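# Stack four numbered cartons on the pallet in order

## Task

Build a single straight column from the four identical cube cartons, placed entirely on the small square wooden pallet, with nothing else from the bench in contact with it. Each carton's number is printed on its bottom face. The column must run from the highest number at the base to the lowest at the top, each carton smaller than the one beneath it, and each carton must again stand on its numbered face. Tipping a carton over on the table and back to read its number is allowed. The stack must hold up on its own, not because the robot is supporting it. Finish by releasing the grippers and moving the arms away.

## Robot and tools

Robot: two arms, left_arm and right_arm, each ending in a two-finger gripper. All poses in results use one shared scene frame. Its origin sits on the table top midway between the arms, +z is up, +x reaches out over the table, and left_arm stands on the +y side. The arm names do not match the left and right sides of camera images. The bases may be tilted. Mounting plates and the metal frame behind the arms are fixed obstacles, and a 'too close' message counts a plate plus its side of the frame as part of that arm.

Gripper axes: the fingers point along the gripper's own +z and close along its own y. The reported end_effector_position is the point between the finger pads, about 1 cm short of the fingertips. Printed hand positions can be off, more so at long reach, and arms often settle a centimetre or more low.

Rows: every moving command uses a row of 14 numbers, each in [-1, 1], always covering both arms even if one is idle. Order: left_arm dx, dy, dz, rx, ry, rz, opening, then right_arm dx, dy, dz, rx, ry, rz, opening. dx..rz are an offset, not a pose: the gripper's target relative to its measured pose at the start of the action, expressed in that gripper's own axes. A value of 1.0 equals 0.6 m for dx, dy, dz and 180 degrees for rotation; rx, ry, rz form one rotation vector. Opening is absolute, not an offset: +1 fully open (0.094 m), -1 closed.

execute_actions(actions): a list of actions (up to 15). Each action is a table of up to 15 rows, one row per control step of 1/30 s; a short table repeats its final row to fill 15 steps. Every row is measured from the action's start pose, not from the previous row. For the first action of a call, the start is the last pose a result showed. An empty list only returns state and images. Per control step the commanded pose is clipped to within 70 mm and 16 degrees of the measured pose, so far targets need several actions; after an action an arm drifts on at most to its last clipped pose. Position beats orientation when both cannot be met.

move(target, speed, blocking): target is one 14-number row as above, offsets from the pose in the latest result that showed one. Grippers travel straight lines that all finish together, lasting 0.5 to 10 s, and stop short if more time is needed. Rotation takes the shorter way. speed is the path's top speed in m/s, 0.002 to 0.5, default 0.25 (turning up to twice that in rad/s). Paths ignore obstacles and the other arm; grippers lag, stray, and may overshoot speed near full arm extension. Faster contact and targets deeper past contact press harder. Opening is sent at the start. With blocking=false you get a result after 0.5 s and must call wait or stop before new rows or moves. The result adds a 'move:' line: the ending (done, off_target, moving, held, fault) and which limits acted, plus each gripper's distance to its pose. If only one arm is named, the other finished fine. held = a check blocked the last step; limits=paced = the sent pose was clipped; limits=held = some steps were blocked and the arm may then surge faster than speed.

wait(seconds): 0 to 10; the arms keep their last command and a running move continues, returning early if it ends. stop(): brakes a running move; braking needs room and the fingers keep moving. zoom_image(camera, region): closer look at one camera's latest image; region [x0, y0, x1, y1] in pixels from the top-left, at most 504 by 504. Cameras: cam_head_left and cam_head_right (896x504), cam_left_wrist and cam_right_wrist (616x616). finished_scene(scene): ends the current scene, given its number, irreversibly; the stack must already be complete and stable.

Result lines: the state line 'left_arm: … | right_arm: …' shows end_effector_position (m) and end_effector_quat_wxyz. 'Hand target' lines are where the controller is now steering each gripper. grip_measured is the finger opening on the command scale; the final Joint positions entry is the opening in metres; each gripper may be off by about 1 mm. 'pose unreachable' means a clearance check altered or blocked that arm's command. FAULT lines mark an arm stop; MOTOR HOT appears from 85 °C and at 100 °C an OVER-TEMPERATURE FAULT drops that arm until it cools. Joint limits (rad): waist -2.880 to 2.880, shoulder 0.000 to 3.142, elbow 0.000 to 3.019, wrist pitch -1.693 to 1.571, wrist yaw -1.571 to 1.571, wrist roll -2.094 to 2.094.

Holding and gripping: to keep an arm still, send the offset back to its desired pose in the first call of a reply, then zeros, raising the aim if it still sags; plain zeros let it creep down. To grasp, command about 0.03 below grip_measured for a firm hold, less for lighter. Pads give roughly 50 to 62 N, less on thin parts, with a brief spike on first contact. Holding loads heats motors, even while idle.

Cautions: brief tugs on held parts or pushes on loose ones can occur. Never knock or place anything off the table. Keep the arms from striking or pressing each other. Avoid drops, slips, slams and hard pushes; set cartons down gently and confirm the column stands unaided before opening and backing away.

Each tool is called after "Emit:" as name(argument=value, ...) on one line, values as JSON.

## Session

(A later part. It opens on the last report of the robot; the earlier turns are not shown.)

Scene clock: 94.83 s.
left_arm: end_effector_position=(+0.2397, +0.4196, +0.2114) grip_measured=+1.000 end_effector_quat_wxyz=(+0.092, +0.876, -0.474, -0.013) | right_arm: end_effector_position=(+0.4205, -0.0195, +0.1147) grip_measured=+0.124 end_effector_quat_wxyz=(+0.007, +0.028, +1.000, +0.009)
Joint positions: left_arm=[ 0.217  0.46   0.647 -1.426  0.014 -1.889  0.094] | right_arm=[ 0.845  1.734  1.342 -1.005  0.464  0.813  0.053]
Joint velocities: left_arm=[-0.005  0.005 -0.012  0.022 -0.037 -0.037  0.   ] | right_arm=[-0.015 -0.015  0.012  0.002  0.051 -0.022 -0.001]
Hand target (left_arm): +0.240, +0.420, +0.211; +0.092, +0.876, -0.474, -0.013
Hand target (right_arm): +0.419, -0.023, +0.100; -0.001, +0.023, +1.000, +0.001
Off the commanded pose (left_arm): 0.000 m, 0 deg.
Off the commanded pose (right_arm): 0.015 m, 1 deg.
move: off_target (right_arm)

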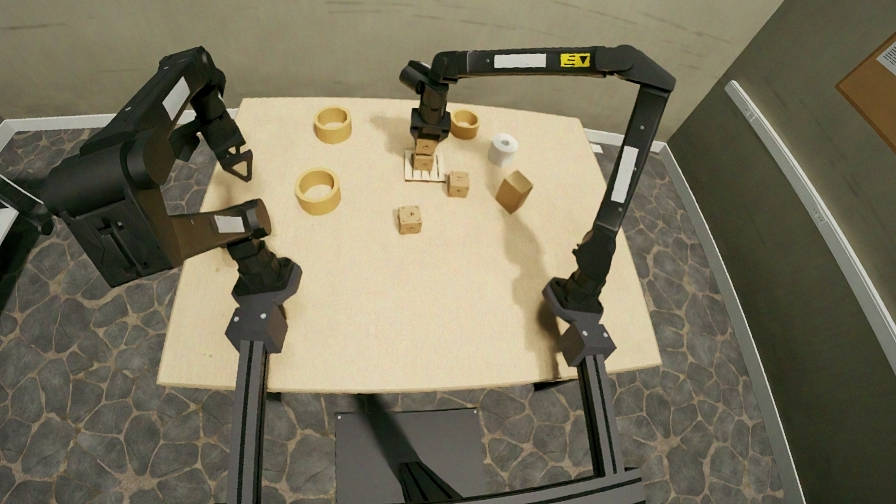

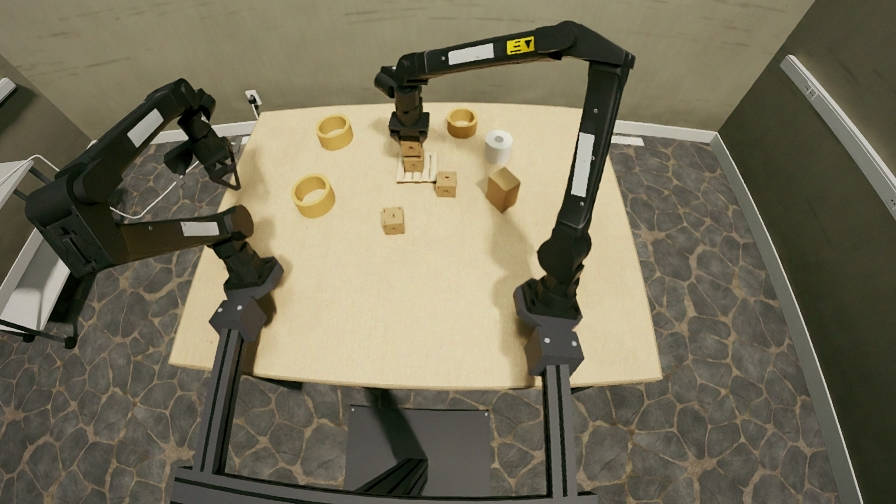

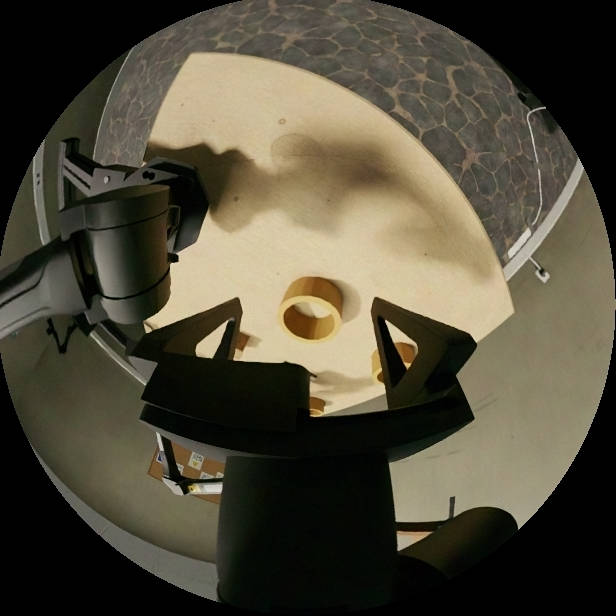

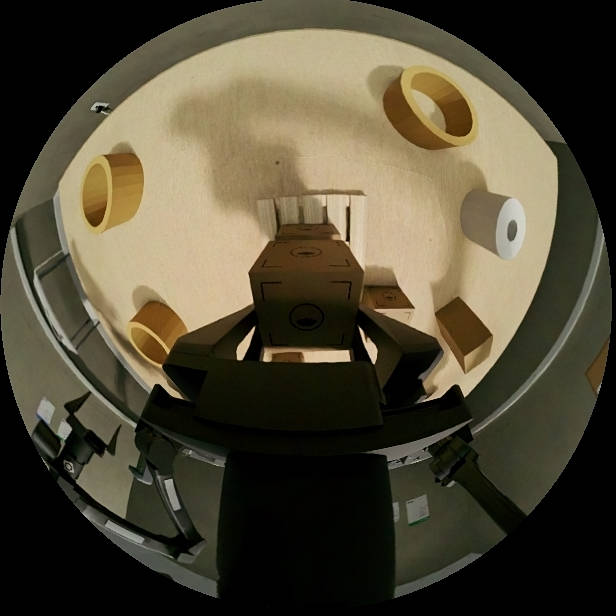

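Aim the same target lower (achieved = target + error).

Emit:
move(target=[0,0,0,0,0,0,1,0.003,-0.006,0.055,0.005,0.005,0,0.06], speed=0.04)

Emit:
execute_actions(actions=[[[0,0,0,0,0,0,1,0,0,0,0,0,0,0.11],[0,0,0,0,0,0,1,0,0,0,0,0,0,0.13],[0,0,0,0,0,0,1,0,0,0,0,0,0,0.15],[0,0,0,0,0,0,1,0,0,0,0,0,0,0.17],[0,0,0,0,0,0,1,0,0,0,0,0,0,0.25]],[[0,0,0,0,0,0,1,0,0,0,0,0,0,1]]])

Emit:
move(target=[0,0,0,0,0,0,1,0,0,-0.12,0,0,-0.01,1])

Emit:
move(target=[0,0,0,0,0,0,1,0.125,-0.155,0,0,0,0,1])

Emit:
move(target=[0,0,0,0,0,0,1,0,0,0.09,0,0,0,1])

Scene clock: 96.40 s.
left_arm: end_effector_position=(+0.2397, +0.4196, +0.2114) grip_measured=+1.000 end_effector_quat_wxyz=(+0.092, +0.876, -0.474, -0.013) | right_arm: end_effector_position=(+0.4223, -0.0193, +0.0979) grip_measured=+0.124 end_effector_quat_wxyz=(+0.007, +0.033, +0.999, +0.010)
Joint positions: left_arm=[ 0.217  0.46   0.647 -1.426  0.014 -1.889  0.094] | right_arm=[ 0.828  1.754  1.329 -0.961  0.459  0.805  0.053]
Joint velocities: left_arm=[-0.005 -0.005 -0.007  0.027  0.007 -0.081  0.   ] | right_arm=[-0.005 -0.005 -0.012 -0.002 -0.037 -0.037 -0.   ]
Hand target (left_arm): +0.240, +0.420, +0.211; +0.092, +0.876, -0.474, -0.013
Hand target (right_arm): +0.419, -0.023, +0.082; -0.001, +0.028, +1.000, +0.001
Off the commanded pose (left_arm): 0.000 m, 0 deg.
Off the commanded pose (right_arm): 0.017 m, 2 deg.
move: off_target (right_arm)

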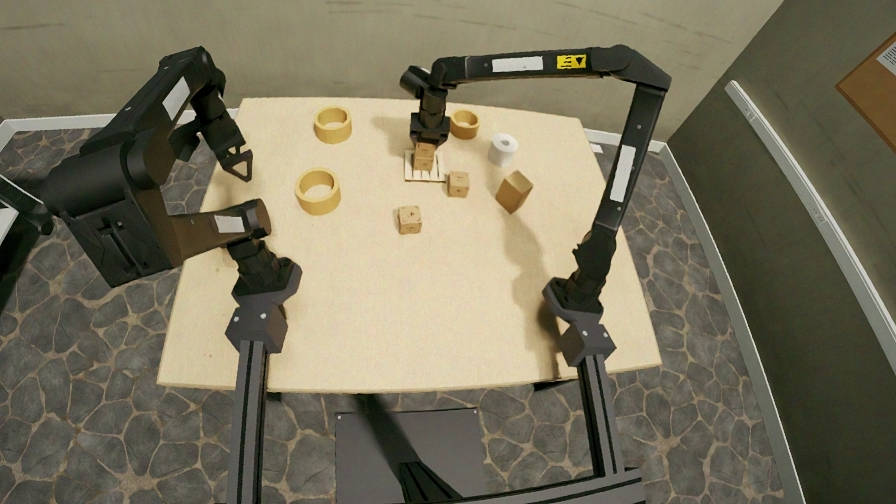

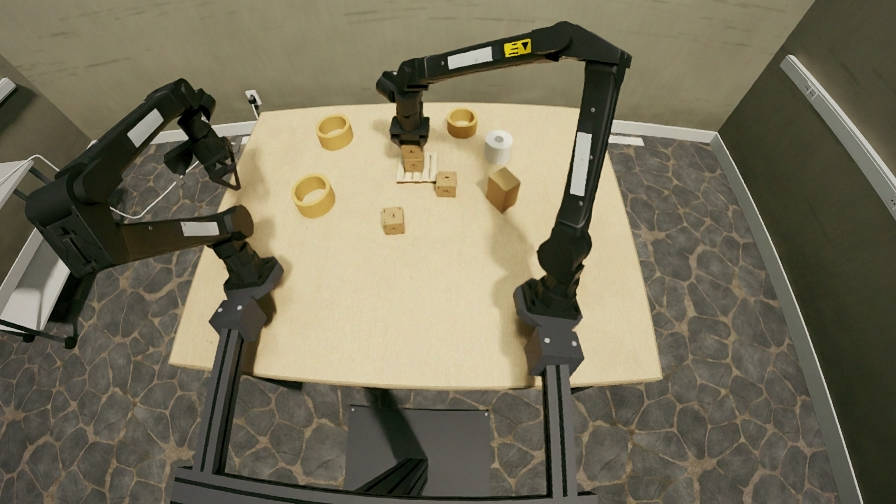

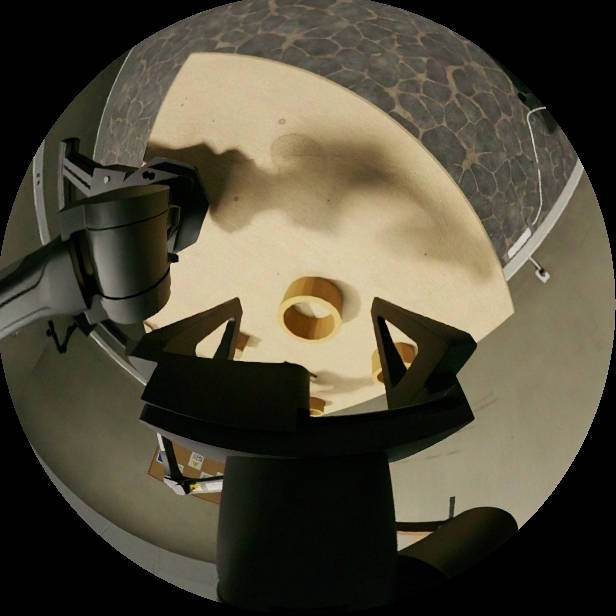

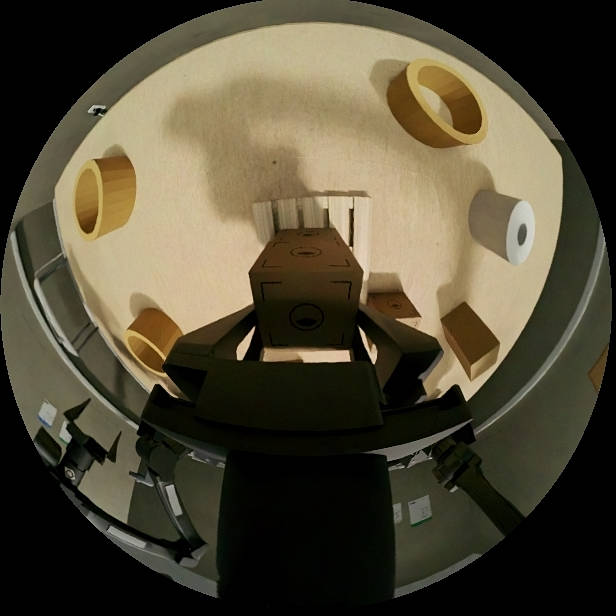

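Scene clock: 97.40 s.
left_arm: end_effector_position=(+0.2397, +0.4196, +0.2114) grip_measured=+1.000 end_effector_quat_wxyz=(+0.092, +0.876, -0.474, -0.013) | right_arm: end_effector_position=(+0.4223, -0.0193, +0.0979) grip_measured=+1.000 end_effector_quat_wxyz=(+0.007, +0.033, +0.999, +0.010)
Joint positions: left_arm=[ 0.217  0.46   0.647 -1.426  0.014 -1.889  0.094] | right_arm=[ 0.828  1.754  1.329 -0.961  0.459  0.805  0.094]
Joint velocities: left_arm=[-0.015 -0.005 -0.007  0.007  0.022 -0.037  0.   ] | right_arm=[-0.005 -0.005  0.007  0.012 -0.051 -0.007  0.   ]
Hand target (left_arm): +0.240, +0.420, +0.211; +0.092, +0.876, -0.474, -0.013
Hand target (right_arm): +0.422, -0.019, +0.098; +0.007, +0.033, +0.999, +0.010
Off the commanded pose (left_arm): 0.000 m, 0 deg.
Off the commanded pose (right_arm): 0.000 m, 0 deg.

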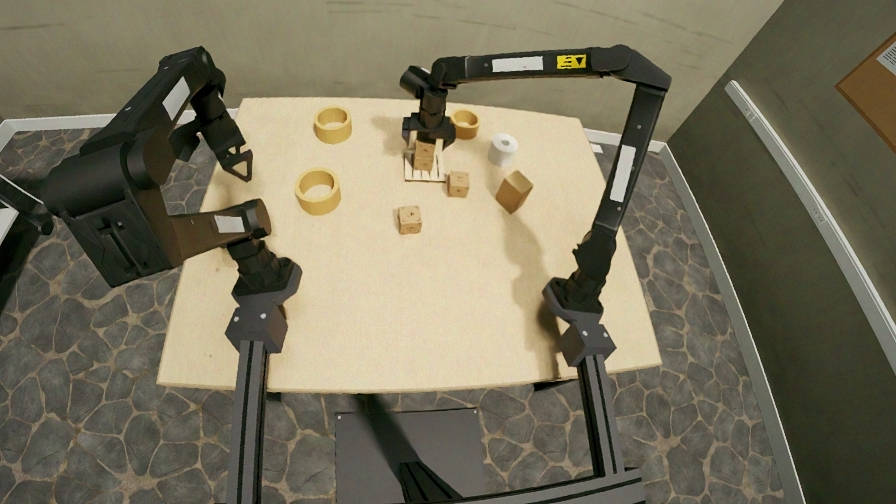

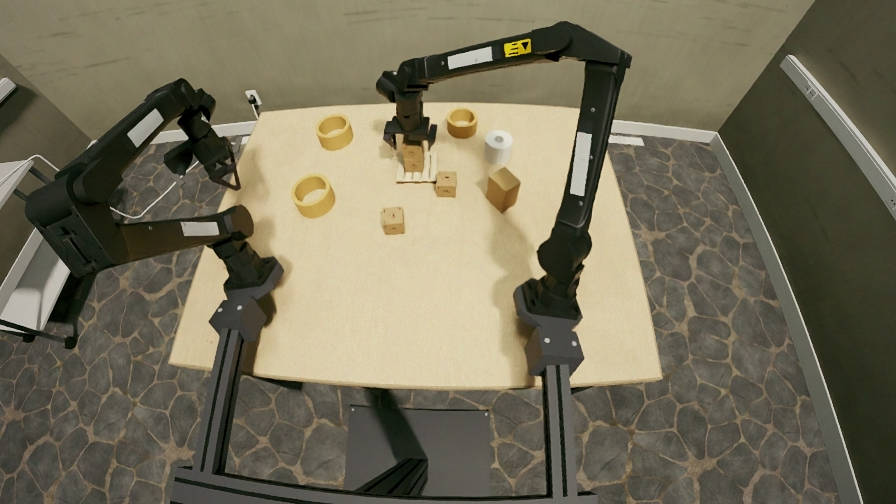

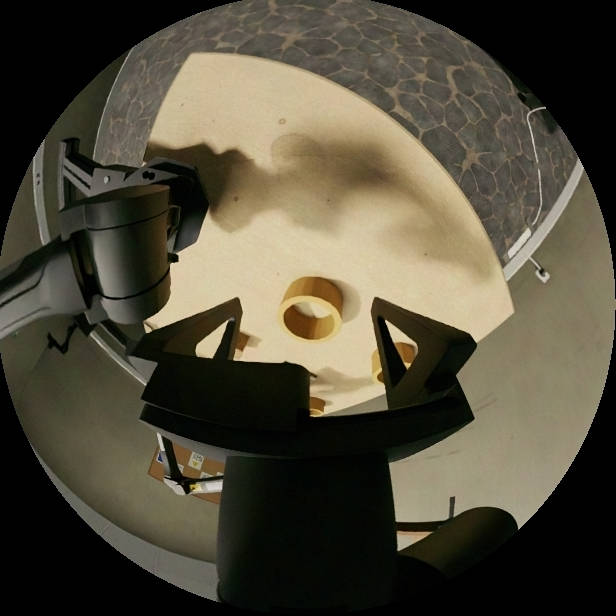

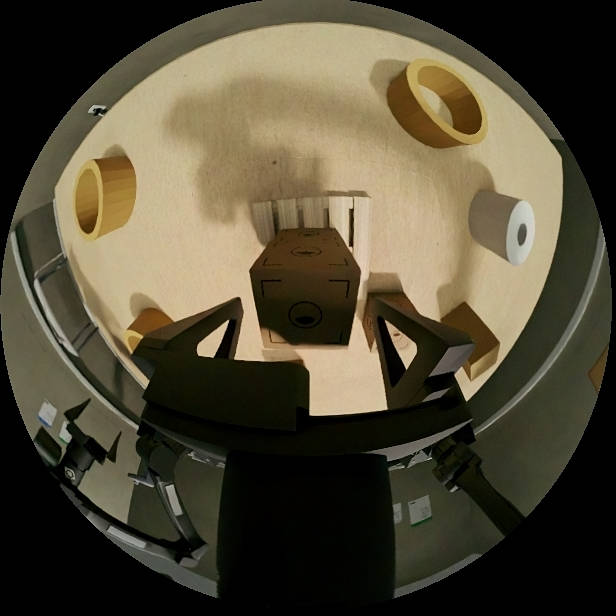

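Scene clock: 98.30 s.
left_arm: end_effector_position=(+0.2397, +0.4196, +0.2114) grip_measured=+1.000 end_effector_quat_wxyz=(+0.092, +0.876, -0.474, -0.013) | right_arm: end_effector_position=(+0.4068, -0.0269, +0.1540) grip_measured=+1.000 end_effector_quat_wxyz=(-0.005, +0.004, +1.000, -0.003)
Joint positions: left_arm=[ 0.217  0.46   0.647 -1.426  0.014 -1.889  0.094] | right_arm=[ 0.888  1.681  1.361 -1.135  0.469  0.831  0.094]
Joint velocities: left_arm=[-0.005 -0.015  0.002 -0.002  0.066  0.051  0.   ] | right_arm=[-0.024 -0.015 -0.007 -0.012 -0.037 -0.007  0.   ]
Hand target (left_arm): +0.240, +0.420, +0.211; +0.092, +0.876, -0.474, -0.013
Hand target (right_arm): +0.420, -0.021, +0.170; +0.007, +0.018, +1.000, +0.010
Off the commanded pose (left_arm): 0.000 m, 0 deg.
Off the commanded pose (right_arm): 0.022 m, 3 deg.
move: off_target (right_arm)

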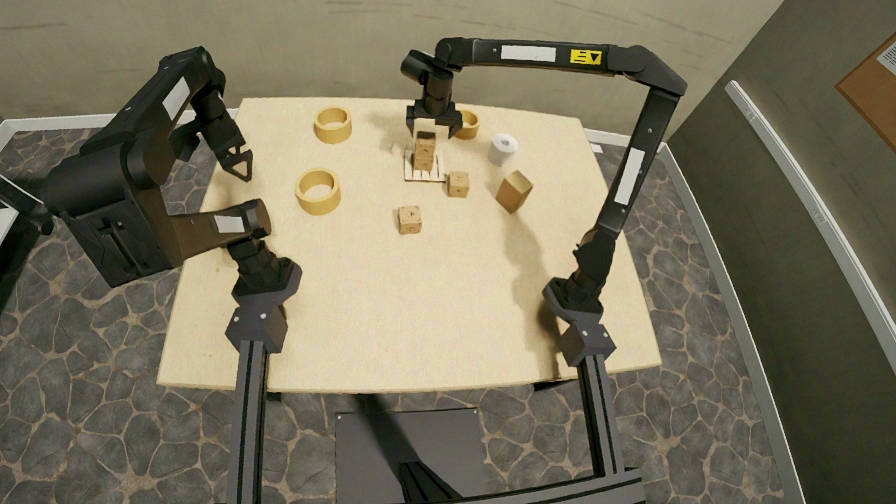

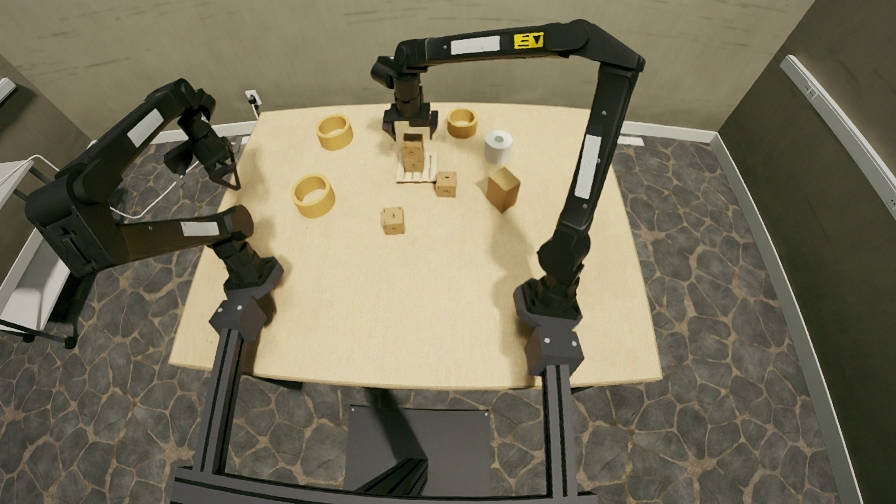

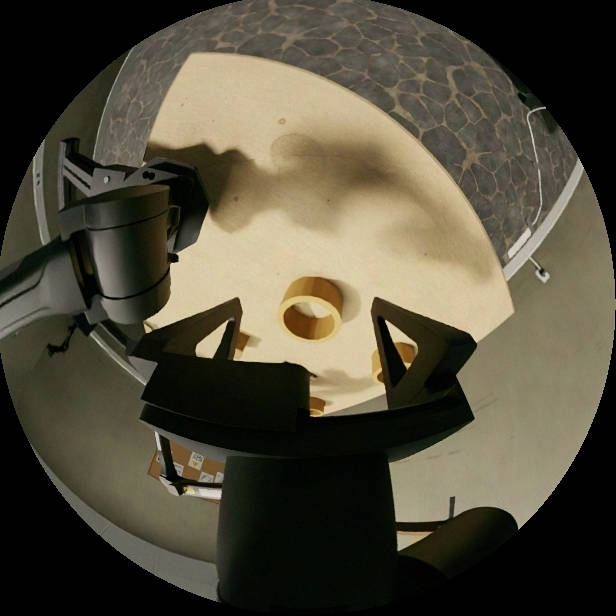

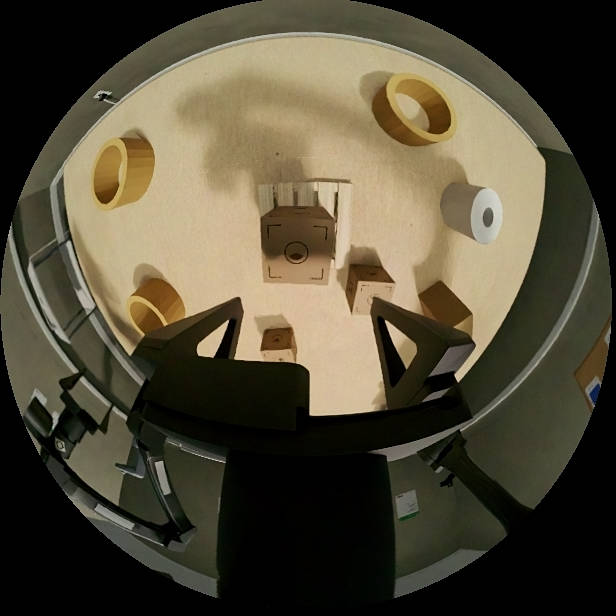

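Scene clock: 99.20 s.
left_arm: end_effector_position=(+0.2397, +0.4196, +0.2114) grip_measured=+1.000 end_effector_quat_wxyz=(+0.092, +0.876, -0.474, -0.013) | right_arm: end_effector_position=(+0.3277, -0.1138, +0.1577) grip_measured=+1.000 end_effector_quat_wxyz=(-0.003, +0.004, +1.000, -0.001)
Joint positions: left_arm=[ 0.217  0.46   0.647 -1.426  0.014 -1.889  0.094] | right_arm=[ 0.888  1.396  1.002 -1.056  0.469  0.828  0.094]
Joint velocities: left_arm=[-0.015  0.005  0.007 -0.002  0.007  0.051  0.   ] | right_arm=[-0.015 -0.015 -0.017  0.002 -0.022  0.037  0.   ]
Hand target (left_arm): +0.240, +0.420, +0.211; +0.092, +0.876, -0.474, -0.013
Hand target (right_arm): +0.330, -0.119, +0.154; -0.004, +0.005, +1.000, -0.003
Off the commanded pose (left_arm): 0.000 m, 0 deg.
Off the commanded pose (right_arm): 0.007 m, 0 deg.
move: done

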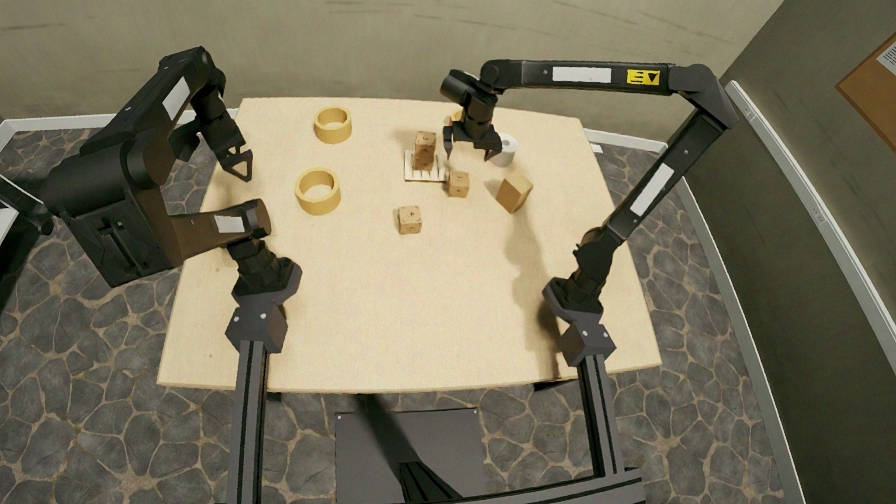

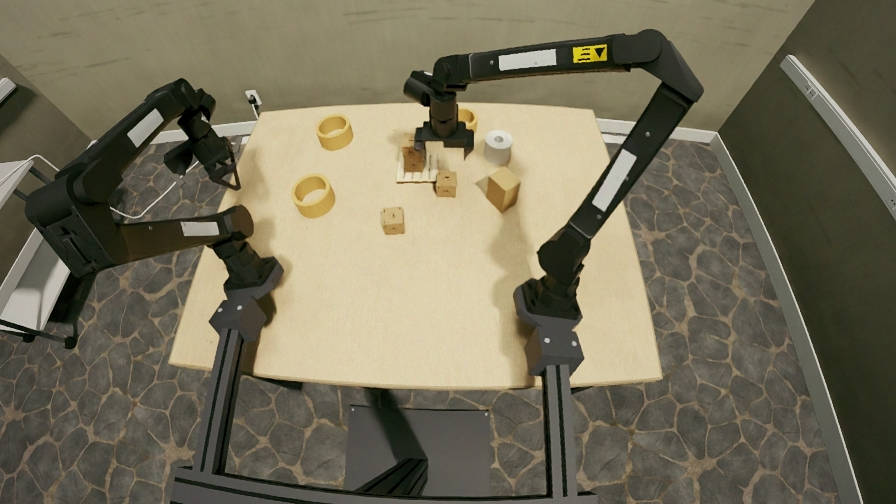

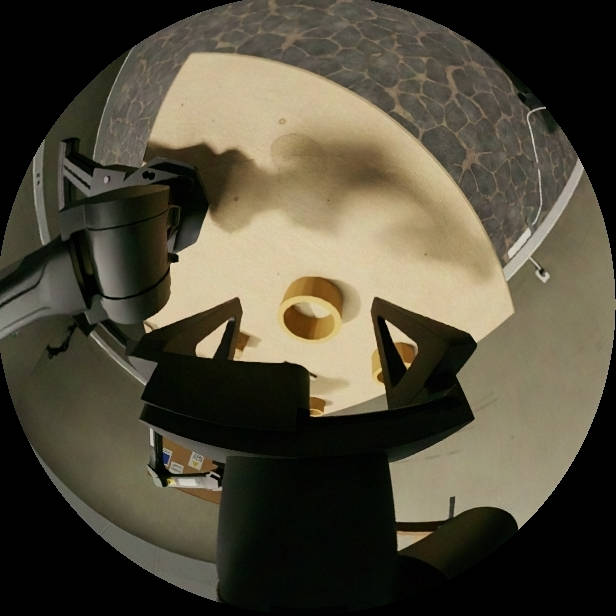

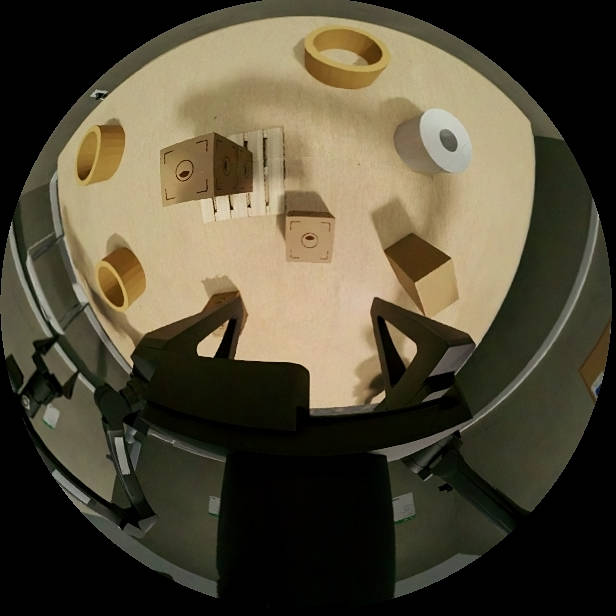

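Scene clock: 100.00 s.
left_arm: end_effector_position=(+0.2397, +0.4196, +0.2114) grip_measured=+1.000 end_effector_quat_wxyz=(+0.092, +0.876, -0.474, -0.013) | right_arm: end_effector_position=(+0.3293, -0.1118, +0.1123) grip_measured=+1.000 end_effector_quat_wxyz=(+0.002, +0.010, +1.000, +0.004)
Joint positions: left_arm=[ 0.217  0.46   0.647 -1.426  0.014 -1.889  0.094] | right_arm=[ 0.835  1.453  0.943 -0.896  0.46   0.773  0.094]
Joint velocities: left_arm=[-0.005 -0.005 -0.002 -0.007  0.007 -0.037  0.   ] | right_arm=[ 0.005  0.005 -0.012 -0.007  0.007 -0.022  0.   ]
Hand target (left_arm): +0.240, +0.420, +0.211; +0.092, +0.876, -0.474, -0.013
Hand target (right_arm): +0.328, -0.114, +0.104; -0.003, +0.004, +1.000, -0.001
Off the commanded pose (left_arm): 0.000 m, 0 deg.
Off the commanded pose (right_arm): 0.009 m, 1 deg.
move: done

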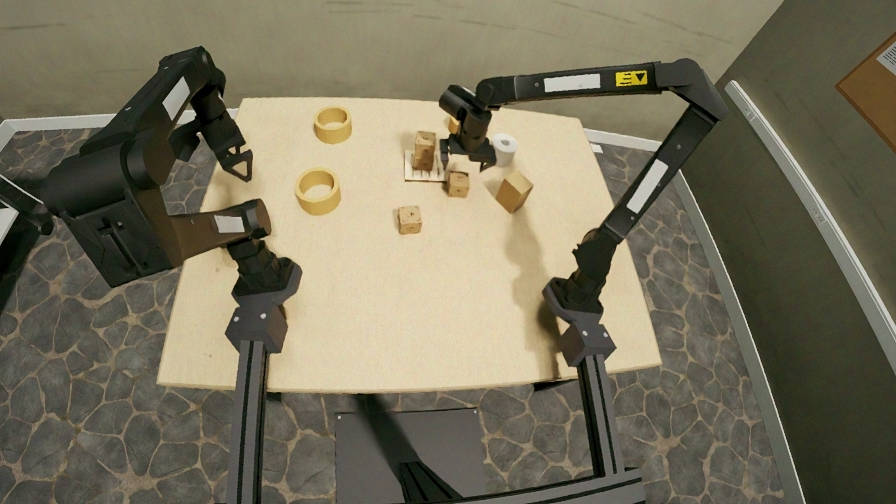

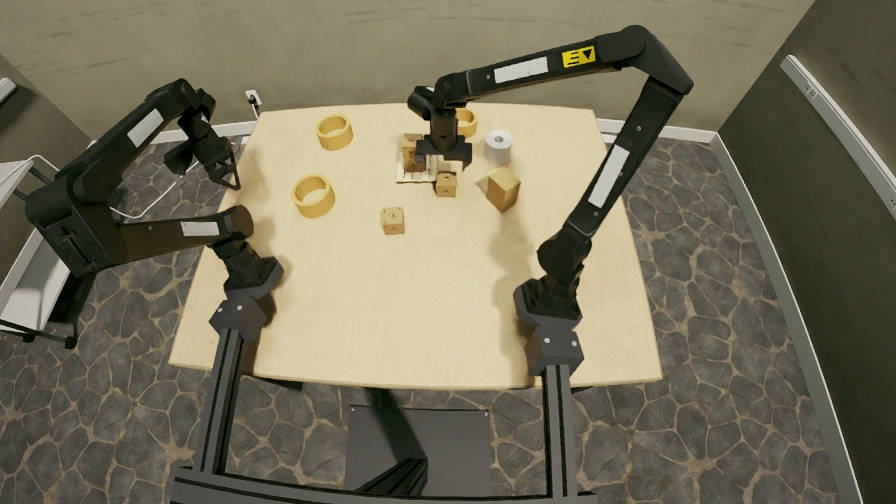

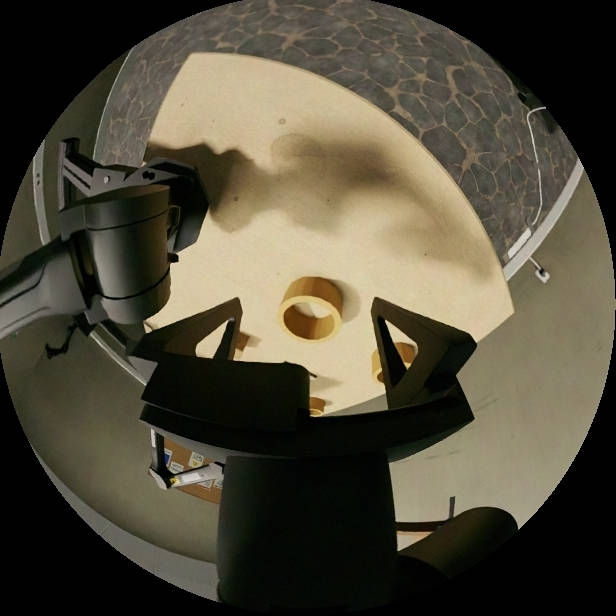

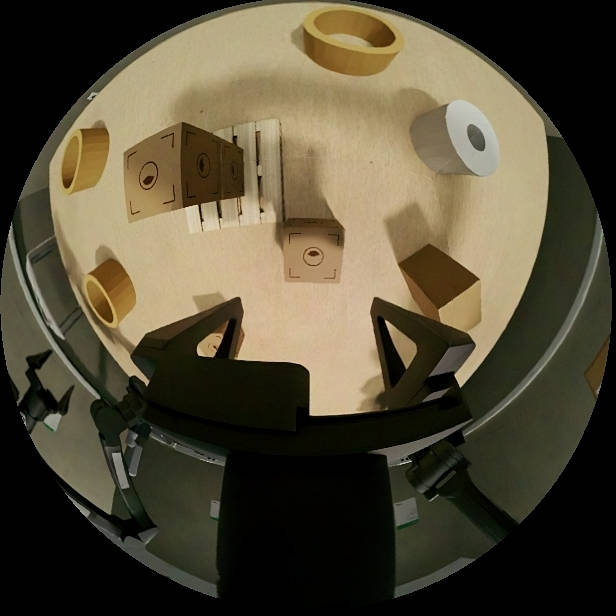

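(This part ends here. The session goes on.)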